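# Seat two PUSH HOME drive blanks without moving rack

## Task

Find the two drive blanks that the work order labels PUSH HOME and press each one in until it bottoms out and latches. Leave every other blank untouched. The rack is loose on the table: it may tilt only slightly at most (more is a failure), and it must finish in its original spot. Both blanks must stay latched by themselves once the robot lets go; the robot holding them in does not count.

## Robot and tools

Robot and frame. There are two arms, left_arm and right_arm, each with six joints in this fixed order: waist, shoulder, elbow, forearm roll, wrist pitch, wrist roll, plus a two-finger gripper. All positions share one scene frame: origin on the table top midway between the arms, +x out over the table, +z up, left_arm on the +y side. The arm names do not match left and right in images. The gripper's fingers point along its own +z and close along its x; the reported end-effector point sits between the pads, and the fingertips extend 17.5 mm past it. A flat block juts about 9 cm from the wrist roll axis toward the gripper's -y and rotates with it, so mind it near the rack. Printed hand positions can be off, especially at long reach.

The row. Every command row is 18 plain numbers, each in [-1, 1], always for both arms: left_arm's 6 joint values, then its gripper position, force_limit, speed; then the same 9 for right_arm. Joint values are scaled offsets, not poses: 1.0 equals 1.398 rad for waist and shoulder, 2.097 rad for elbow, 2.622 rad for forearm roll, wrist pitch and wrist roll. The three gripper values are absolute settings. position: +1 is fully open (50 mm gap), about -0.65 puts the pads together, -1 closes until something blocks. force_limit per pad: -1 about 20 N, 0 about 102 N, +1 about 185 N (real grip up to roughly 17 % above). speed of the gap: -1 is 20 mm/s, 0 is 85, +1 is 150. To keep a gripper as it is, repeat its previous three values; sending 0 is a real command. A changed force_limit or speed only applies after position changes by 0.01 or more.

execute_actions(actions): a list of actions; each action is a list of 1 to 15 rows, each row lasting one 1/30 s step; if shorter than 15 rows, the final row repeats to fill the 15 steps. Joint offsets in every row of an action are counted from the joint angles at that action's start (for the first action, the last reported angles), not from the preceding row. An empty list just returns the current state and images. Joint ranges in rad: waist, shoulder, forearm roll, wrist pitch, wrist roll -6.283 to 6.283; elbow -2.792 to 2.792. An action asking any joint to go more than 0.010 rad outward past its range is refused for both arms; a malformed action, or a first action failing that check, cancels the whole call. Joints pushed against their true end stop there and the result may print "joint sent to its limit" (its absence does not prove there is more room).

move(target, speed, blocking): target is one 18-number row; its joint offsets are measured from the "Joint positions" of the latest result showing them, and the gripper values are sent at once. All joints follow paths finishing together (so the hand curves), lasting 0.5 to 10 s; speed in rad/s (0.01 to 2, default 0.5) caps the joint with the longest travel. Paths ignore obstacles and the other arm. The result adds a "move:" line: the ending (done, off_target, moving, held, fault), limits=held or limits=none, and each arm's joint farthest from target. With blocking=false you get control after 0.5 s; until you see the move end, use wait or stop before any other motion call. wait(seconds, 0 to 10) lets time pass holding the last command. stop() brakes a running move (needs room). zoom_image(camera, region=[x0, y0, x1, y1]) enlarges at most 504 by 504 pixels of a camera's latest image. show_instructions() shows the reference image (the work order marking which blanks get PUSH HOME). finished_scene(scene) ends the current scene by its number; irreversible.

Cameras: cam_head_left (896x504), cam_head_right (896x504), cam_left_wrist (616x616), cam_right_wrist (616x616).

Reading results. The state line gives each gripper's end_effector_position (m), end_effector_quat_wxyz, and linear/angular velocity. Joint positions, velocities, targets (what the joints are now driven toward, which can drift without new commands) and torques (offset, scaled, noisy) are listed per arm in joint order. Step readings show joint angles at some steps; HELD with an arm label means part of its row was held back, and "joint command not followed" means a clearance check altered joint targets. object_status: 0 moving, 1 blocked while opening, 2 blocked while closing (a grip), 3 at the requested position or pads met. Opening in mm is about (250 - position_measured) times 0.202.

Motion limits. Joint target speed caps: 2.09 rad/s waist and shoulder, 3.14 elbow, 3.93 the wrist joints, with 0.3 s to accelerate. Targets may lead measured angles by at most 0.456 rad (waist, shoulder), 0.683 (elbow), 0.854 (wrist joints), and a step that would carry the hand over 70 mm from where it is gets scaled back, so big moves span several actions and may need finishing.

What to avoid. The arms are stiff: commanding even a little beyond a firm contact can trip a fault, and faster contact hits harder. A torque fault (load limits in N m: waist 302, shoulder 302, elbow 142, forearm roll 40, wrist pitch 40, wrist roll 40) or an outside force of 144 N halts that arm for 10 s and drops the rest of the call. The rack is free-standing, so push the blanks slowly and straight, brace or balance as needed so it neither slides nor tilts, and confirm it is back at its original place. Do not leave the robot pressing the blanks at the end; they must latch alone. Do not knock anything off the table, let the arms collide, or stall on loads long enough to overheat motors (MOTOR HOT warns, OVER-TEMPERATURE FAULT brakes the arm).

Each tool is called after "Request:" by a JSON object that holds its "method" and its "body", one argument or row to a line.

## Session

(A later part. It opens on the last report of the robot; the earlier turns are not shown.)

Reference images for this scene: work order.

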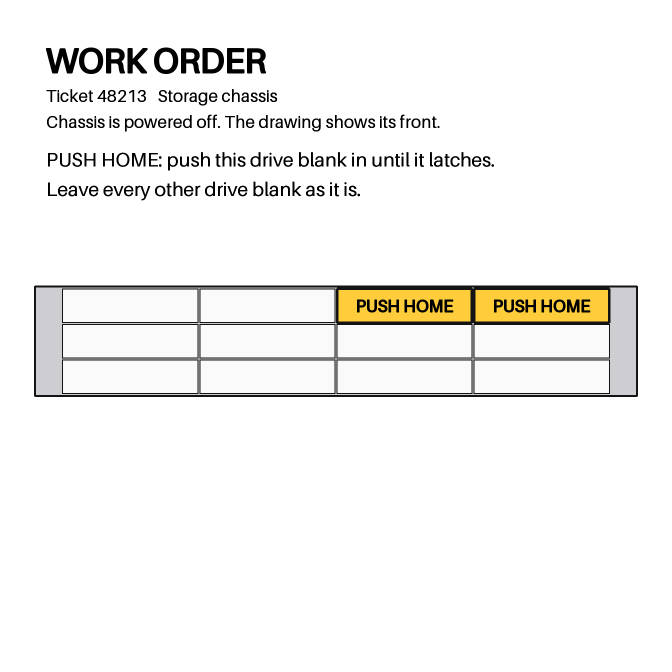

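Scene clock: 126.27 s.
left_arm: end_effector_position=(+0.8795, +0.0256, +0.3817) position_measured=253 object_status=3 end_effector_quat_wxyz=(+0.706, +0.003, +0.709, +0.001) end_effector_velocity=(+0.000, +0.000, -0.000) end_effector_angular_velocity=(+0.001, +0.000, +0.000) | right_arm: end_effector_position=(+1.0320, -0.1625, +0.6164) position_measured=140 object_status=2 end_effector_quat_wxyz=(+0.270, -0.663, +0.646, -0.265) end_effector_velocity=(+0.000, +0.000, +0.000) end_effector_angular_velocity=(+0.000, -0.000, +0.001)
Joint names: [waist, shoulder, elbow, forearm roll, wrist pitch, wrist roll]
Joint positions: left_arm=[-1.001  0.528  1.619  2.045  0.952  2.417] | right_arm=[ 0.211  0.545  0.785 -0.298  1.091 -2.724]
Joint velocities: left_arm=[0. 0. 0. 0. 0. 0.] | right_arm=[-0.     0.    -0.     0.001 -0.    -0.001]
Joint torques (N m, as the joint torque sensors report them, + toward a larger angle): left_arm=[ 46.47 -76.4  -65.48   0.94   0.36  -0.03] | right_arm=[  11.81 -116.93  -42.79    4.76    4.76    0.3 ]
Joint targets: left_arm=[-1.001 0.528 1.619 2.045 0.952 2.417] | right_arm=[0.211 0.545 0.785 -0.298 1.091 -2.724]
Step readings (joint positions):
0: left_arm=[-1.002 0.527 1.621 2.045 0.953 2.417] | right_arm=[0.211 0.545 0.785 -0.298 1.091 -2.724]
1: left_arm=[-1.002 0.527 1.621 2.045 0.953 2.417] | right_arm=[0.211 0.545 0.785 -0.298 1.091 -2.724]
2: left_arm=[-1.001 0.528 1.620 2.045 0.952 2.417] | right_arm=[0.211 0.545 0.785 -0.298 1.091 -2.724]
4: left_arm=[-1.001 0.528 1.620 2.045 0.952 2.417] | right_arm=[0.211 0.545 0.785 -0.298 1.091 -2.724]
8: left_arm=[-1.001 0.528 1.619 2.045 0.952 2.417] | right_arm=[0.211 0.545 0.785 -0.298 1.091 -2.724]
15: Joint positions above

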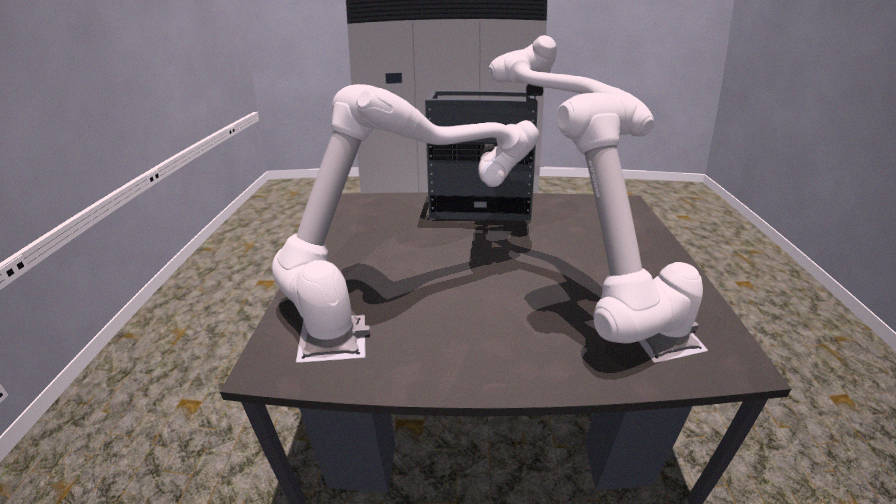

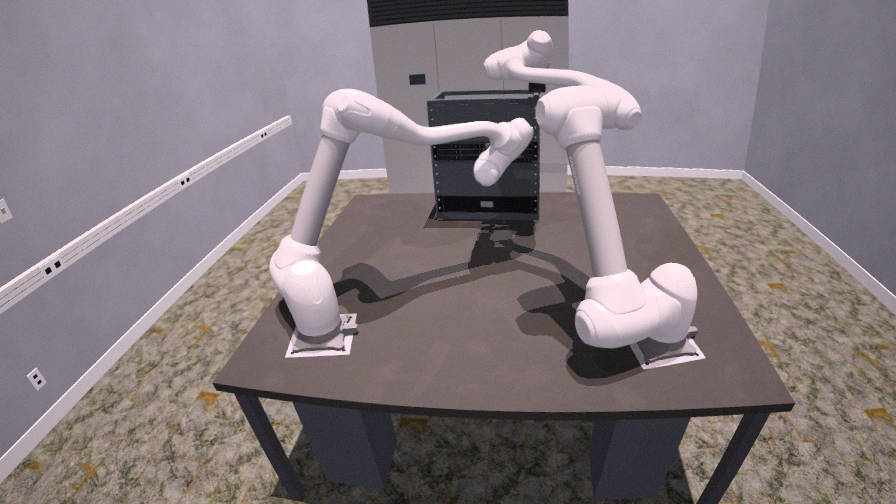

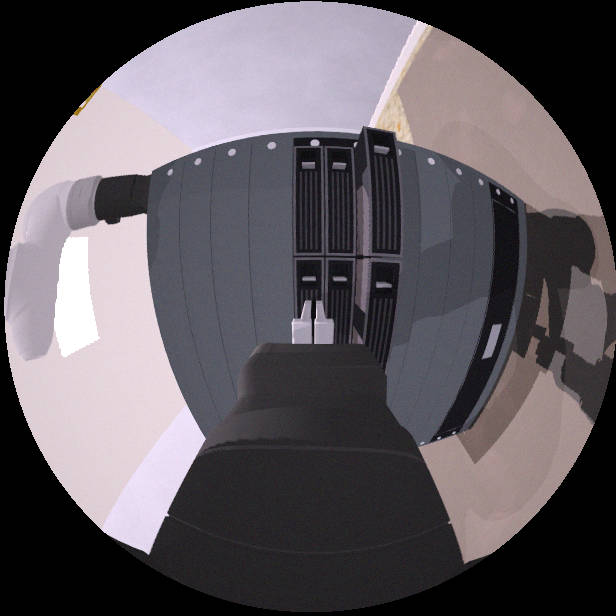

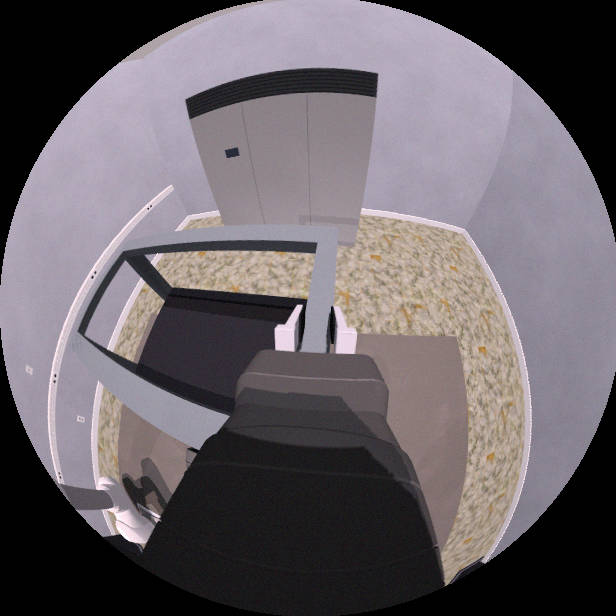

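Hard stop, handle aligned. Retreat and release.

Request:
{"method": "move", "body": {
  "target": [-0.049,-0.045,0.05,-0.011,0.028,-0.008,-1,0,1,0,0,0,0,0,0,-1,0.3,-0.8],
  "speed": 0.1
}}

Request:
{"method": "execute_actions", "body": {
  "actions": [
    [[0,0,0,0,0,0,-1,0,1,0,0,0,0,0,0,1,0.3,1]]
  ]
}}

Request:
{"method": "move", "body": {
  "target": [0,0,0,0,0,0,-1,0,1,0,-0.03,-0.014,0,0.027,0,1,0.3,1],
  "speed": 0.1
}}

Request:
{"method": "zoom_image", "body": {
  "camera": "cam_left_wrist",
  "region": [230,150,430,360]
}}

Scene clock: 129.13 s.
left_arm: end_effector_position=(+0.8108, +0.0257, +0.3822) position_measured=253 object_status=3 end_effector_quat_wxyz=(+0.707, -0.000, +0.707, -0.000) end_effector_velocity=(-0.000, -0.000, -0.000) end_effector_angular_velocity=(+0.000, +0.001, -0.000) | right_arm: end_effector_position=(+1.0320, -0.1625, +0.6164) position_measured=140 object_status=2 end_effector_quat_wxyz=(+0.270, -0.663, +0.646, -0.265) end_effector_velocity=(+0.000, -0.000, -0.001) end_effector_angular_velocity=(-0.001, +0.000, -0.000)
Joint names: [waist, shoulder, elbow, forearm roll, wrist pitch, wrist roll]
Joint positions: left_arm=[-1.07   0.465  1.724  2.016  1.025  2.396] | right_arm=[ 0.211  0.545  0.785 -0.298  1.091 -2.724]
Joint velocities: left_arm=[ 0.    -0.     0.    -0.    -0.001  0.   ] | right_arm=[ 0.    -0.     0.001 -0.001 -0.    -0.   ]
Joint torques (N m, as the joint torque sensors report them, + toward a larger angle): left_arm=[  2.55 -90.35 -40.27   0.19   2.29  -0.31] | right_arm=[   3.81 -103.27  -43.89    2.97   -0.51    0.58]
Joint targets: left_arm=[-1.070 0.465 1.724 2.016 1.025 2.396] | right_arm=[0.211 0.545 0.785 -0.298 1.091 -2.724]
move: done; limits=none; left_arm: farthest joint: the waist, 0.000 radians from its target (0.069 radians at the start); right_arm: farthest joint: the waist, 0.000 radians from its target (0.000 radians at the start)

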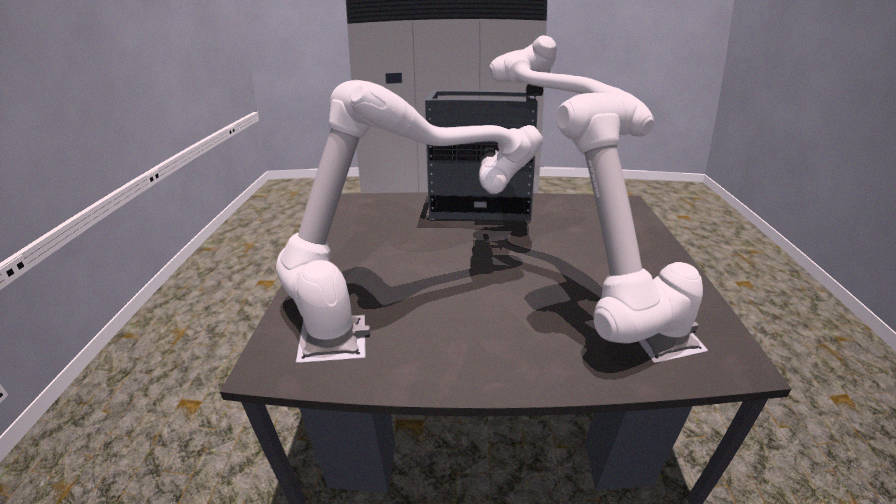

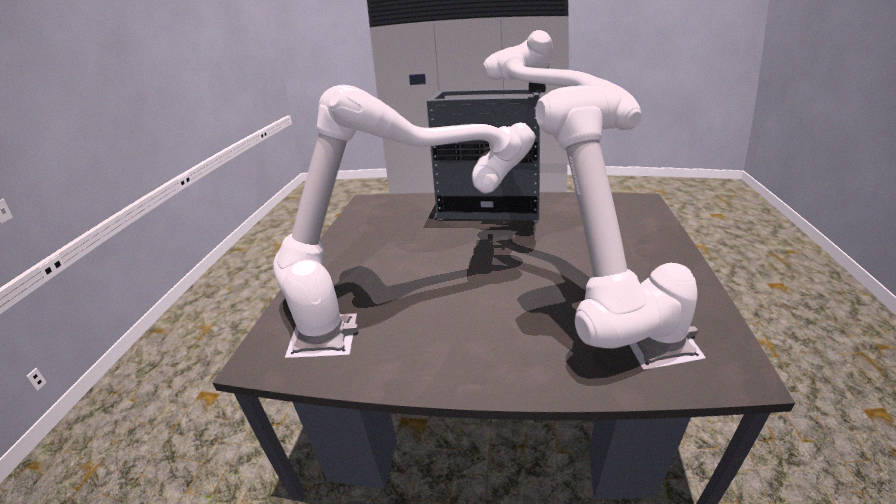

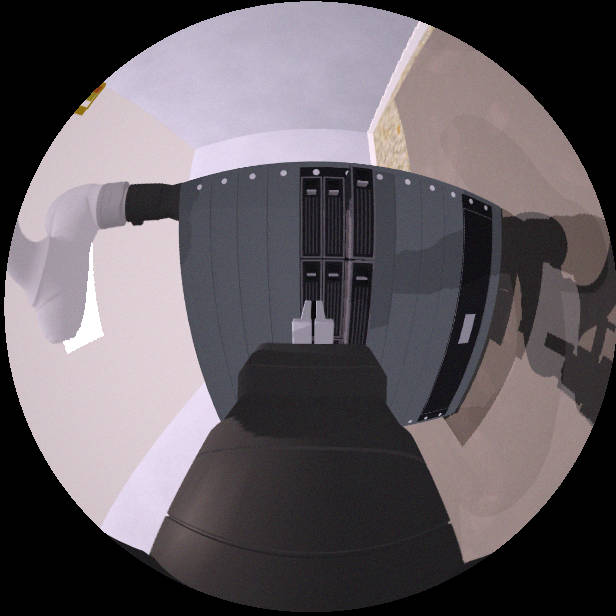

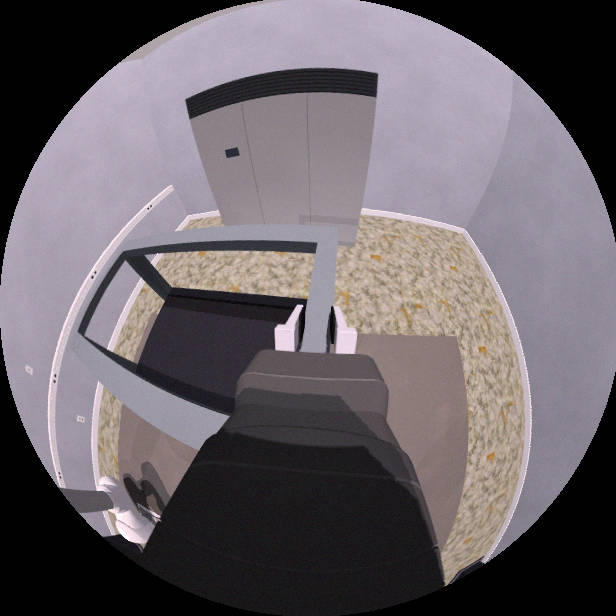

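Scene clock: 129.63 s.
left_arm: end_effector_position=(+0.8108, +0.0257, +0.3822) position_measured=253 object_status=3 end_effector_quat_wxyz=(+0.707, -0.000, +0.707, -0.000) end_effector_velocity=(-0.000, -0.000, -0.001) end_effector_angular_velocity=(+0.001, +0.001, -0.001) | right_arm: end_effector_position=(+1.0320, -0.1625, +0.6164) position_measured=3 object_status=3 end_effector_quat_wxyz=(+0.270, -0.663, +0.646, -0.265) end_effector_velocity=(+0.000, -0.000, +0.001) end_effector_angular_velocity=(-0.000, -0.002, +0.000)
Joint names: [waist, shoulder, elbow, forearm roll, wrist pitch, wrist roll]
Joint positions: left_arm=[-1.07   0.465  1.724  2.016  1.025  2.396] | right_arm=[ 0.211  0.545  0.785 -0.298  1.091 -2.724]
Joint velocities: left_arm=[-0.     0.     0.001  0.    -0.001  0.   ] | right_arm=[-0.    -0.    -0.    -0.001 -0.002  0.   ]
Joint torques (N m, as the joint torque sensors report them, + toward a larger angle): left_arm=[ -0.06 -90.87 -40.22   0.16   2.37  -0.08] | right_arm=[ -0.04 -97.79 -44.4    2.18  -2.44   0.4 ]
Joint targets: left_arm=[-1.070 0.465 1.724 2.016 1.025 2.396] | right_arm=[0.211 0.545 0.785 -0.298 1.091 -2.724]
Step readings (joint positions):
0: left_arm=[-1.070 0.465 1.724 2.016 1.025 2.396] | right_arm=[0.211 0.545 0.785 -0.298 1.091 -2.724]
1: left_arm=[-1.070 0.465 1.724 2.016 1.025 2.396] | right_arm=[0.211 0.545 0.785 -0.298 1.091 -2.724]
2: left_arm=[-1.070 0.465 1.724 2.016 1.025 2.396] | right_arm=[0.211 0.545 0.785 -0.298 1.091 -2.724]
4: left_arm=[-1.070 0.465 1.724 2.016 1.025 2.396] | right_arm=[0.211 0.545 0.785 -0.298 1.091 -2.724]
8: left_arm=[-1.070 0.465 1.724 2.016 1.025 2.396] | right_arm=[0.211 0.545 0.785 -0.298 1.091 -2.724]
15: Joint positions above

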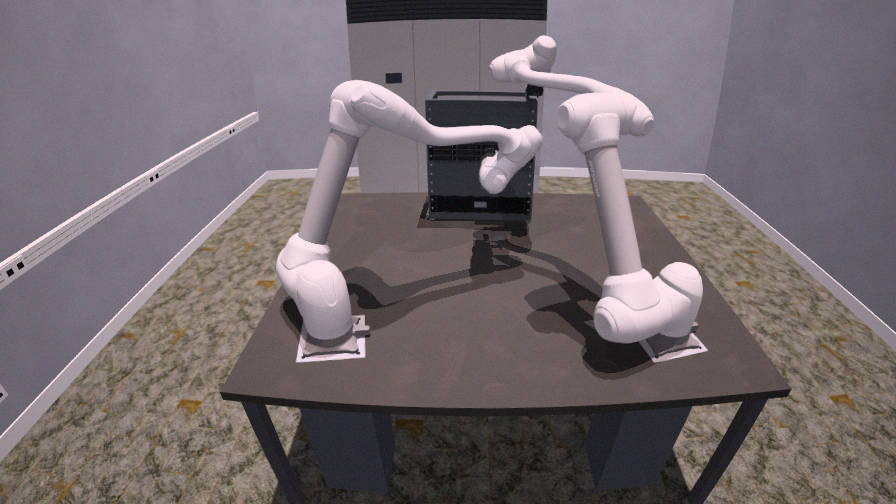

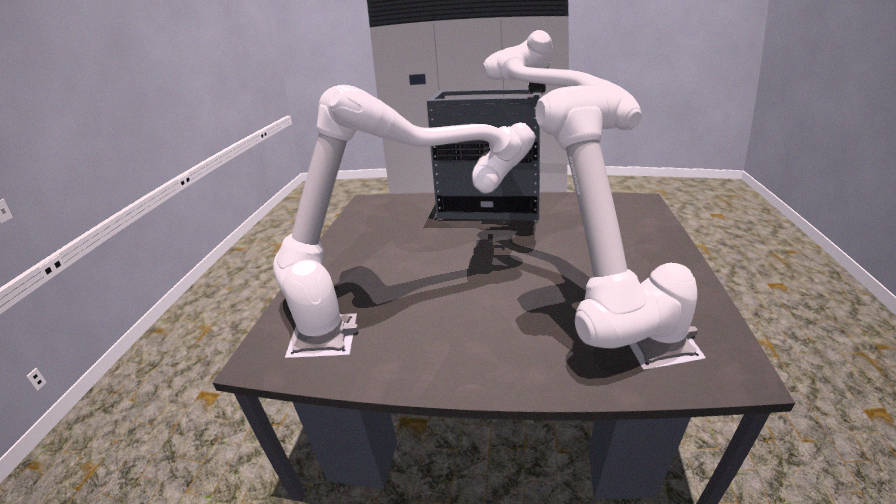

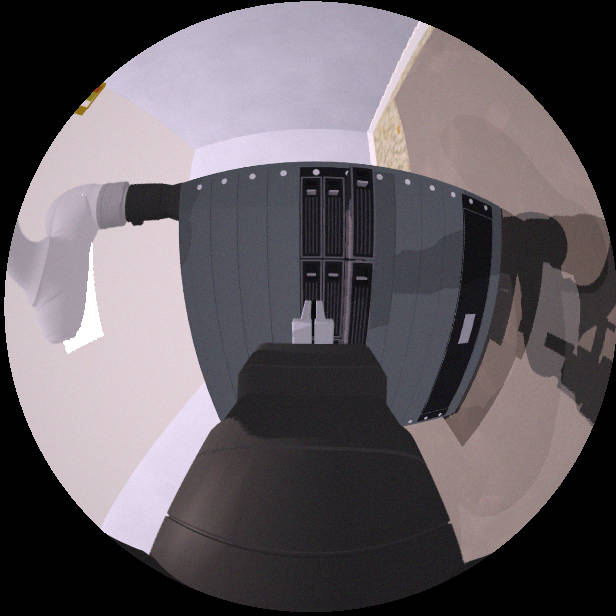

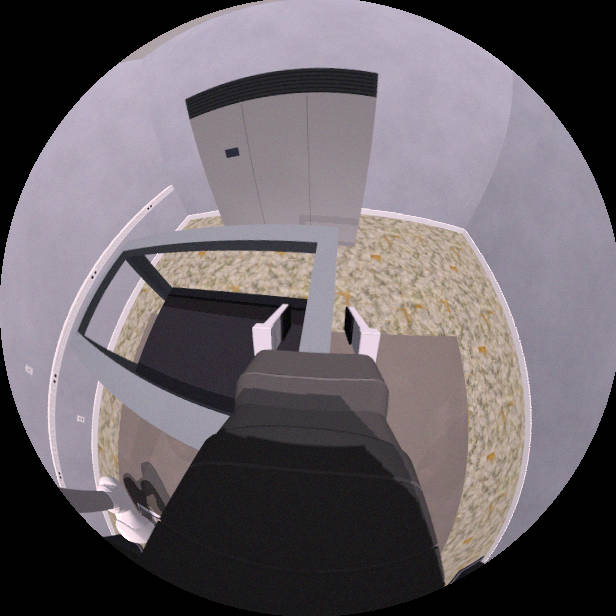

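Scene clock: 130.60 s.
left_arm: end_effector_position=(+0.8108, +0.0257, +0.3822) position_measured=253 object_status=3 end_effector_quat_wxyz=(+0.707, -0.000, +0.707, -0.000) end_effector_velocity=(+0.000, +0.000, +0.000) end_effector_angular_velocity=(-0.001, -0.000, +0.000) | right_arm: end_effector_position=(+1.0016, -0.1789, +0.6681) position_measured=3 object_status=3 end_effector_quat_wxyz=(+0.270, -0.655, +0.654, -0.266) end_effector_velocity=(-0.000, +0.000, +0.000) end_effector_angular_velocity=(+0.001, +0.001, -0.000)
Joint names: [waist, shoulder, elbow, forearm roll, wrist pitch, wrist roll]
Joint positions: left_arm=[-1.07   0.465  1.724  2.016  1.025  2.396] | right_arm=[ 0.211  0.503  0.756 -0.298  1.162 -2.724]
Joint velocities: left_arm=[ 0.    -0.    -0.     0.     0.    -0.001] | right_arm=[-0.    -0.    -0.001  0.001  0.001  0.   ]
Joint torques (N m, as the joint torque sensors report them, + toward a larger angle): left_arm=[  1.63 -91.22 -40.     0.27   2.25  -0.2 ] | right_arm=[ -0.39 -92.28 -43.11   2.26  -2.18   0.16]
Joint targets: left_arm=[-1.070 0.465 1.724 2.016 1.025 2.396] | right_arm=[0.211 0.503 0.756 -0.298 1.162 -2.724]
move: done; limits=none; left_arm: farthest joint: the waist, 0.000 radians from its target (0.000 radians at the start); right_arm: farthest joint: the waist, 0.000 radians from its target (0.000 radians at the start)

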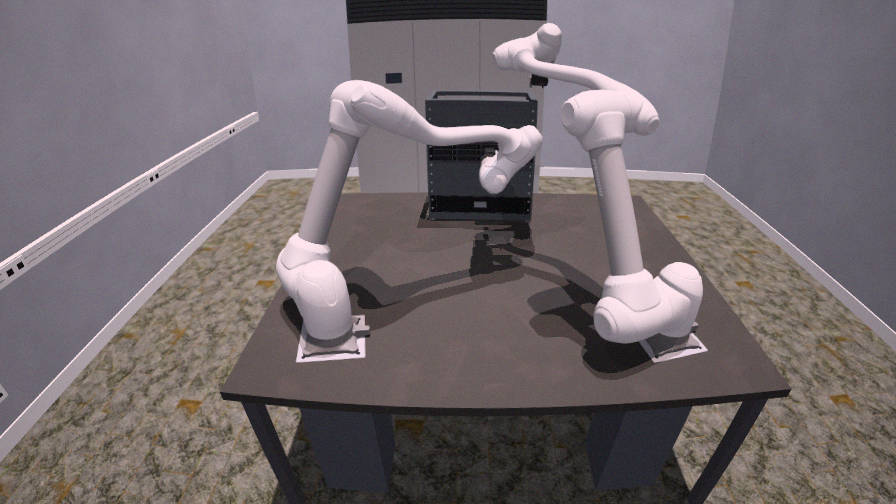

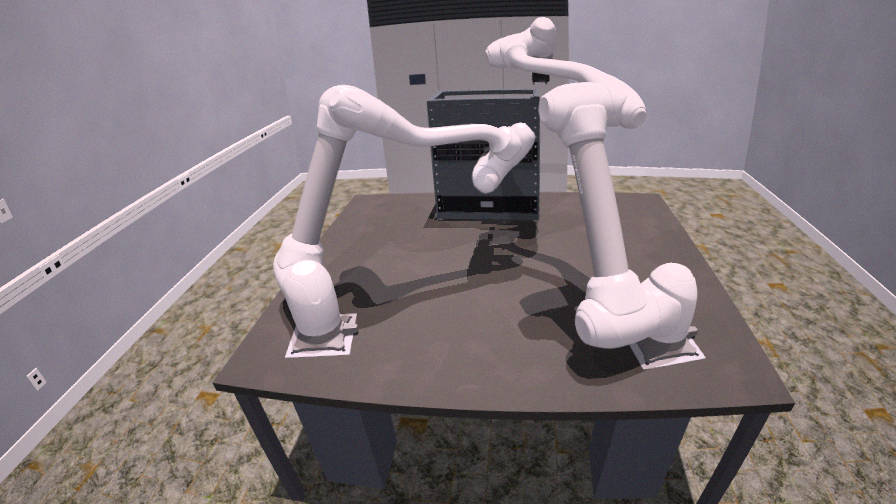

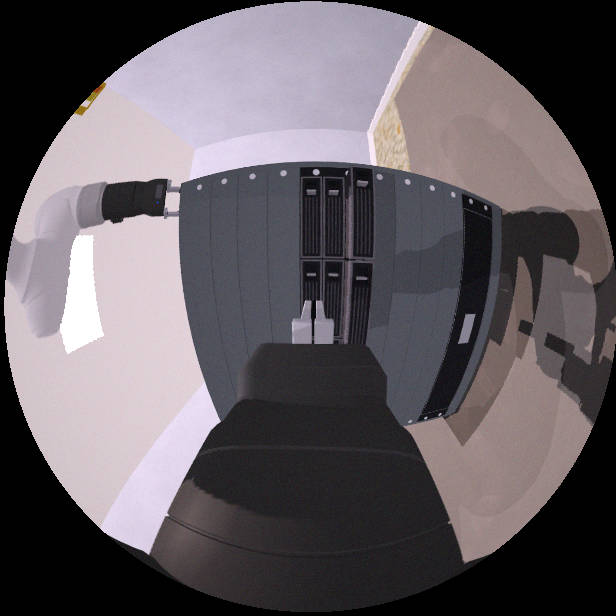

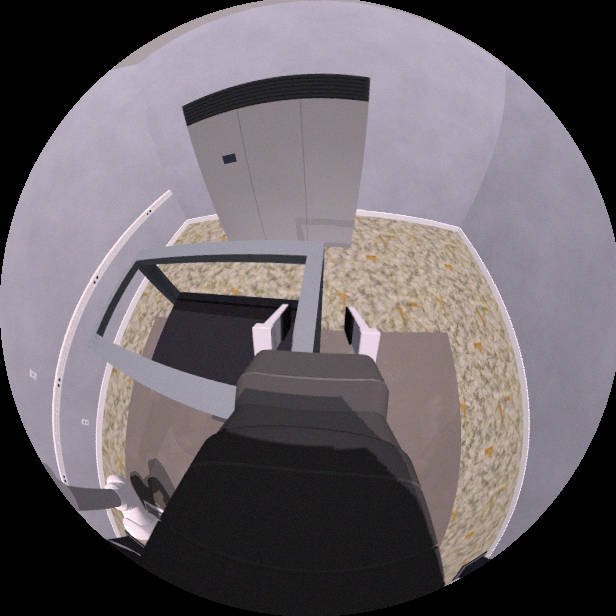

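Region (230, 150, 430, 360) of cam_left_wrist's 616x616 image, scaled by 2.400, with more detail than that image has; it fills the left 480 columns of this view, and the rest is white.

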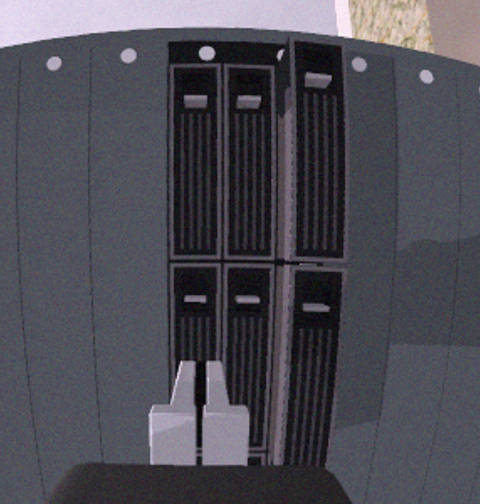

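Request:
{"method": "finished_scene", "body": {
  "scene": 2
}}

The scene is finished: the task was done.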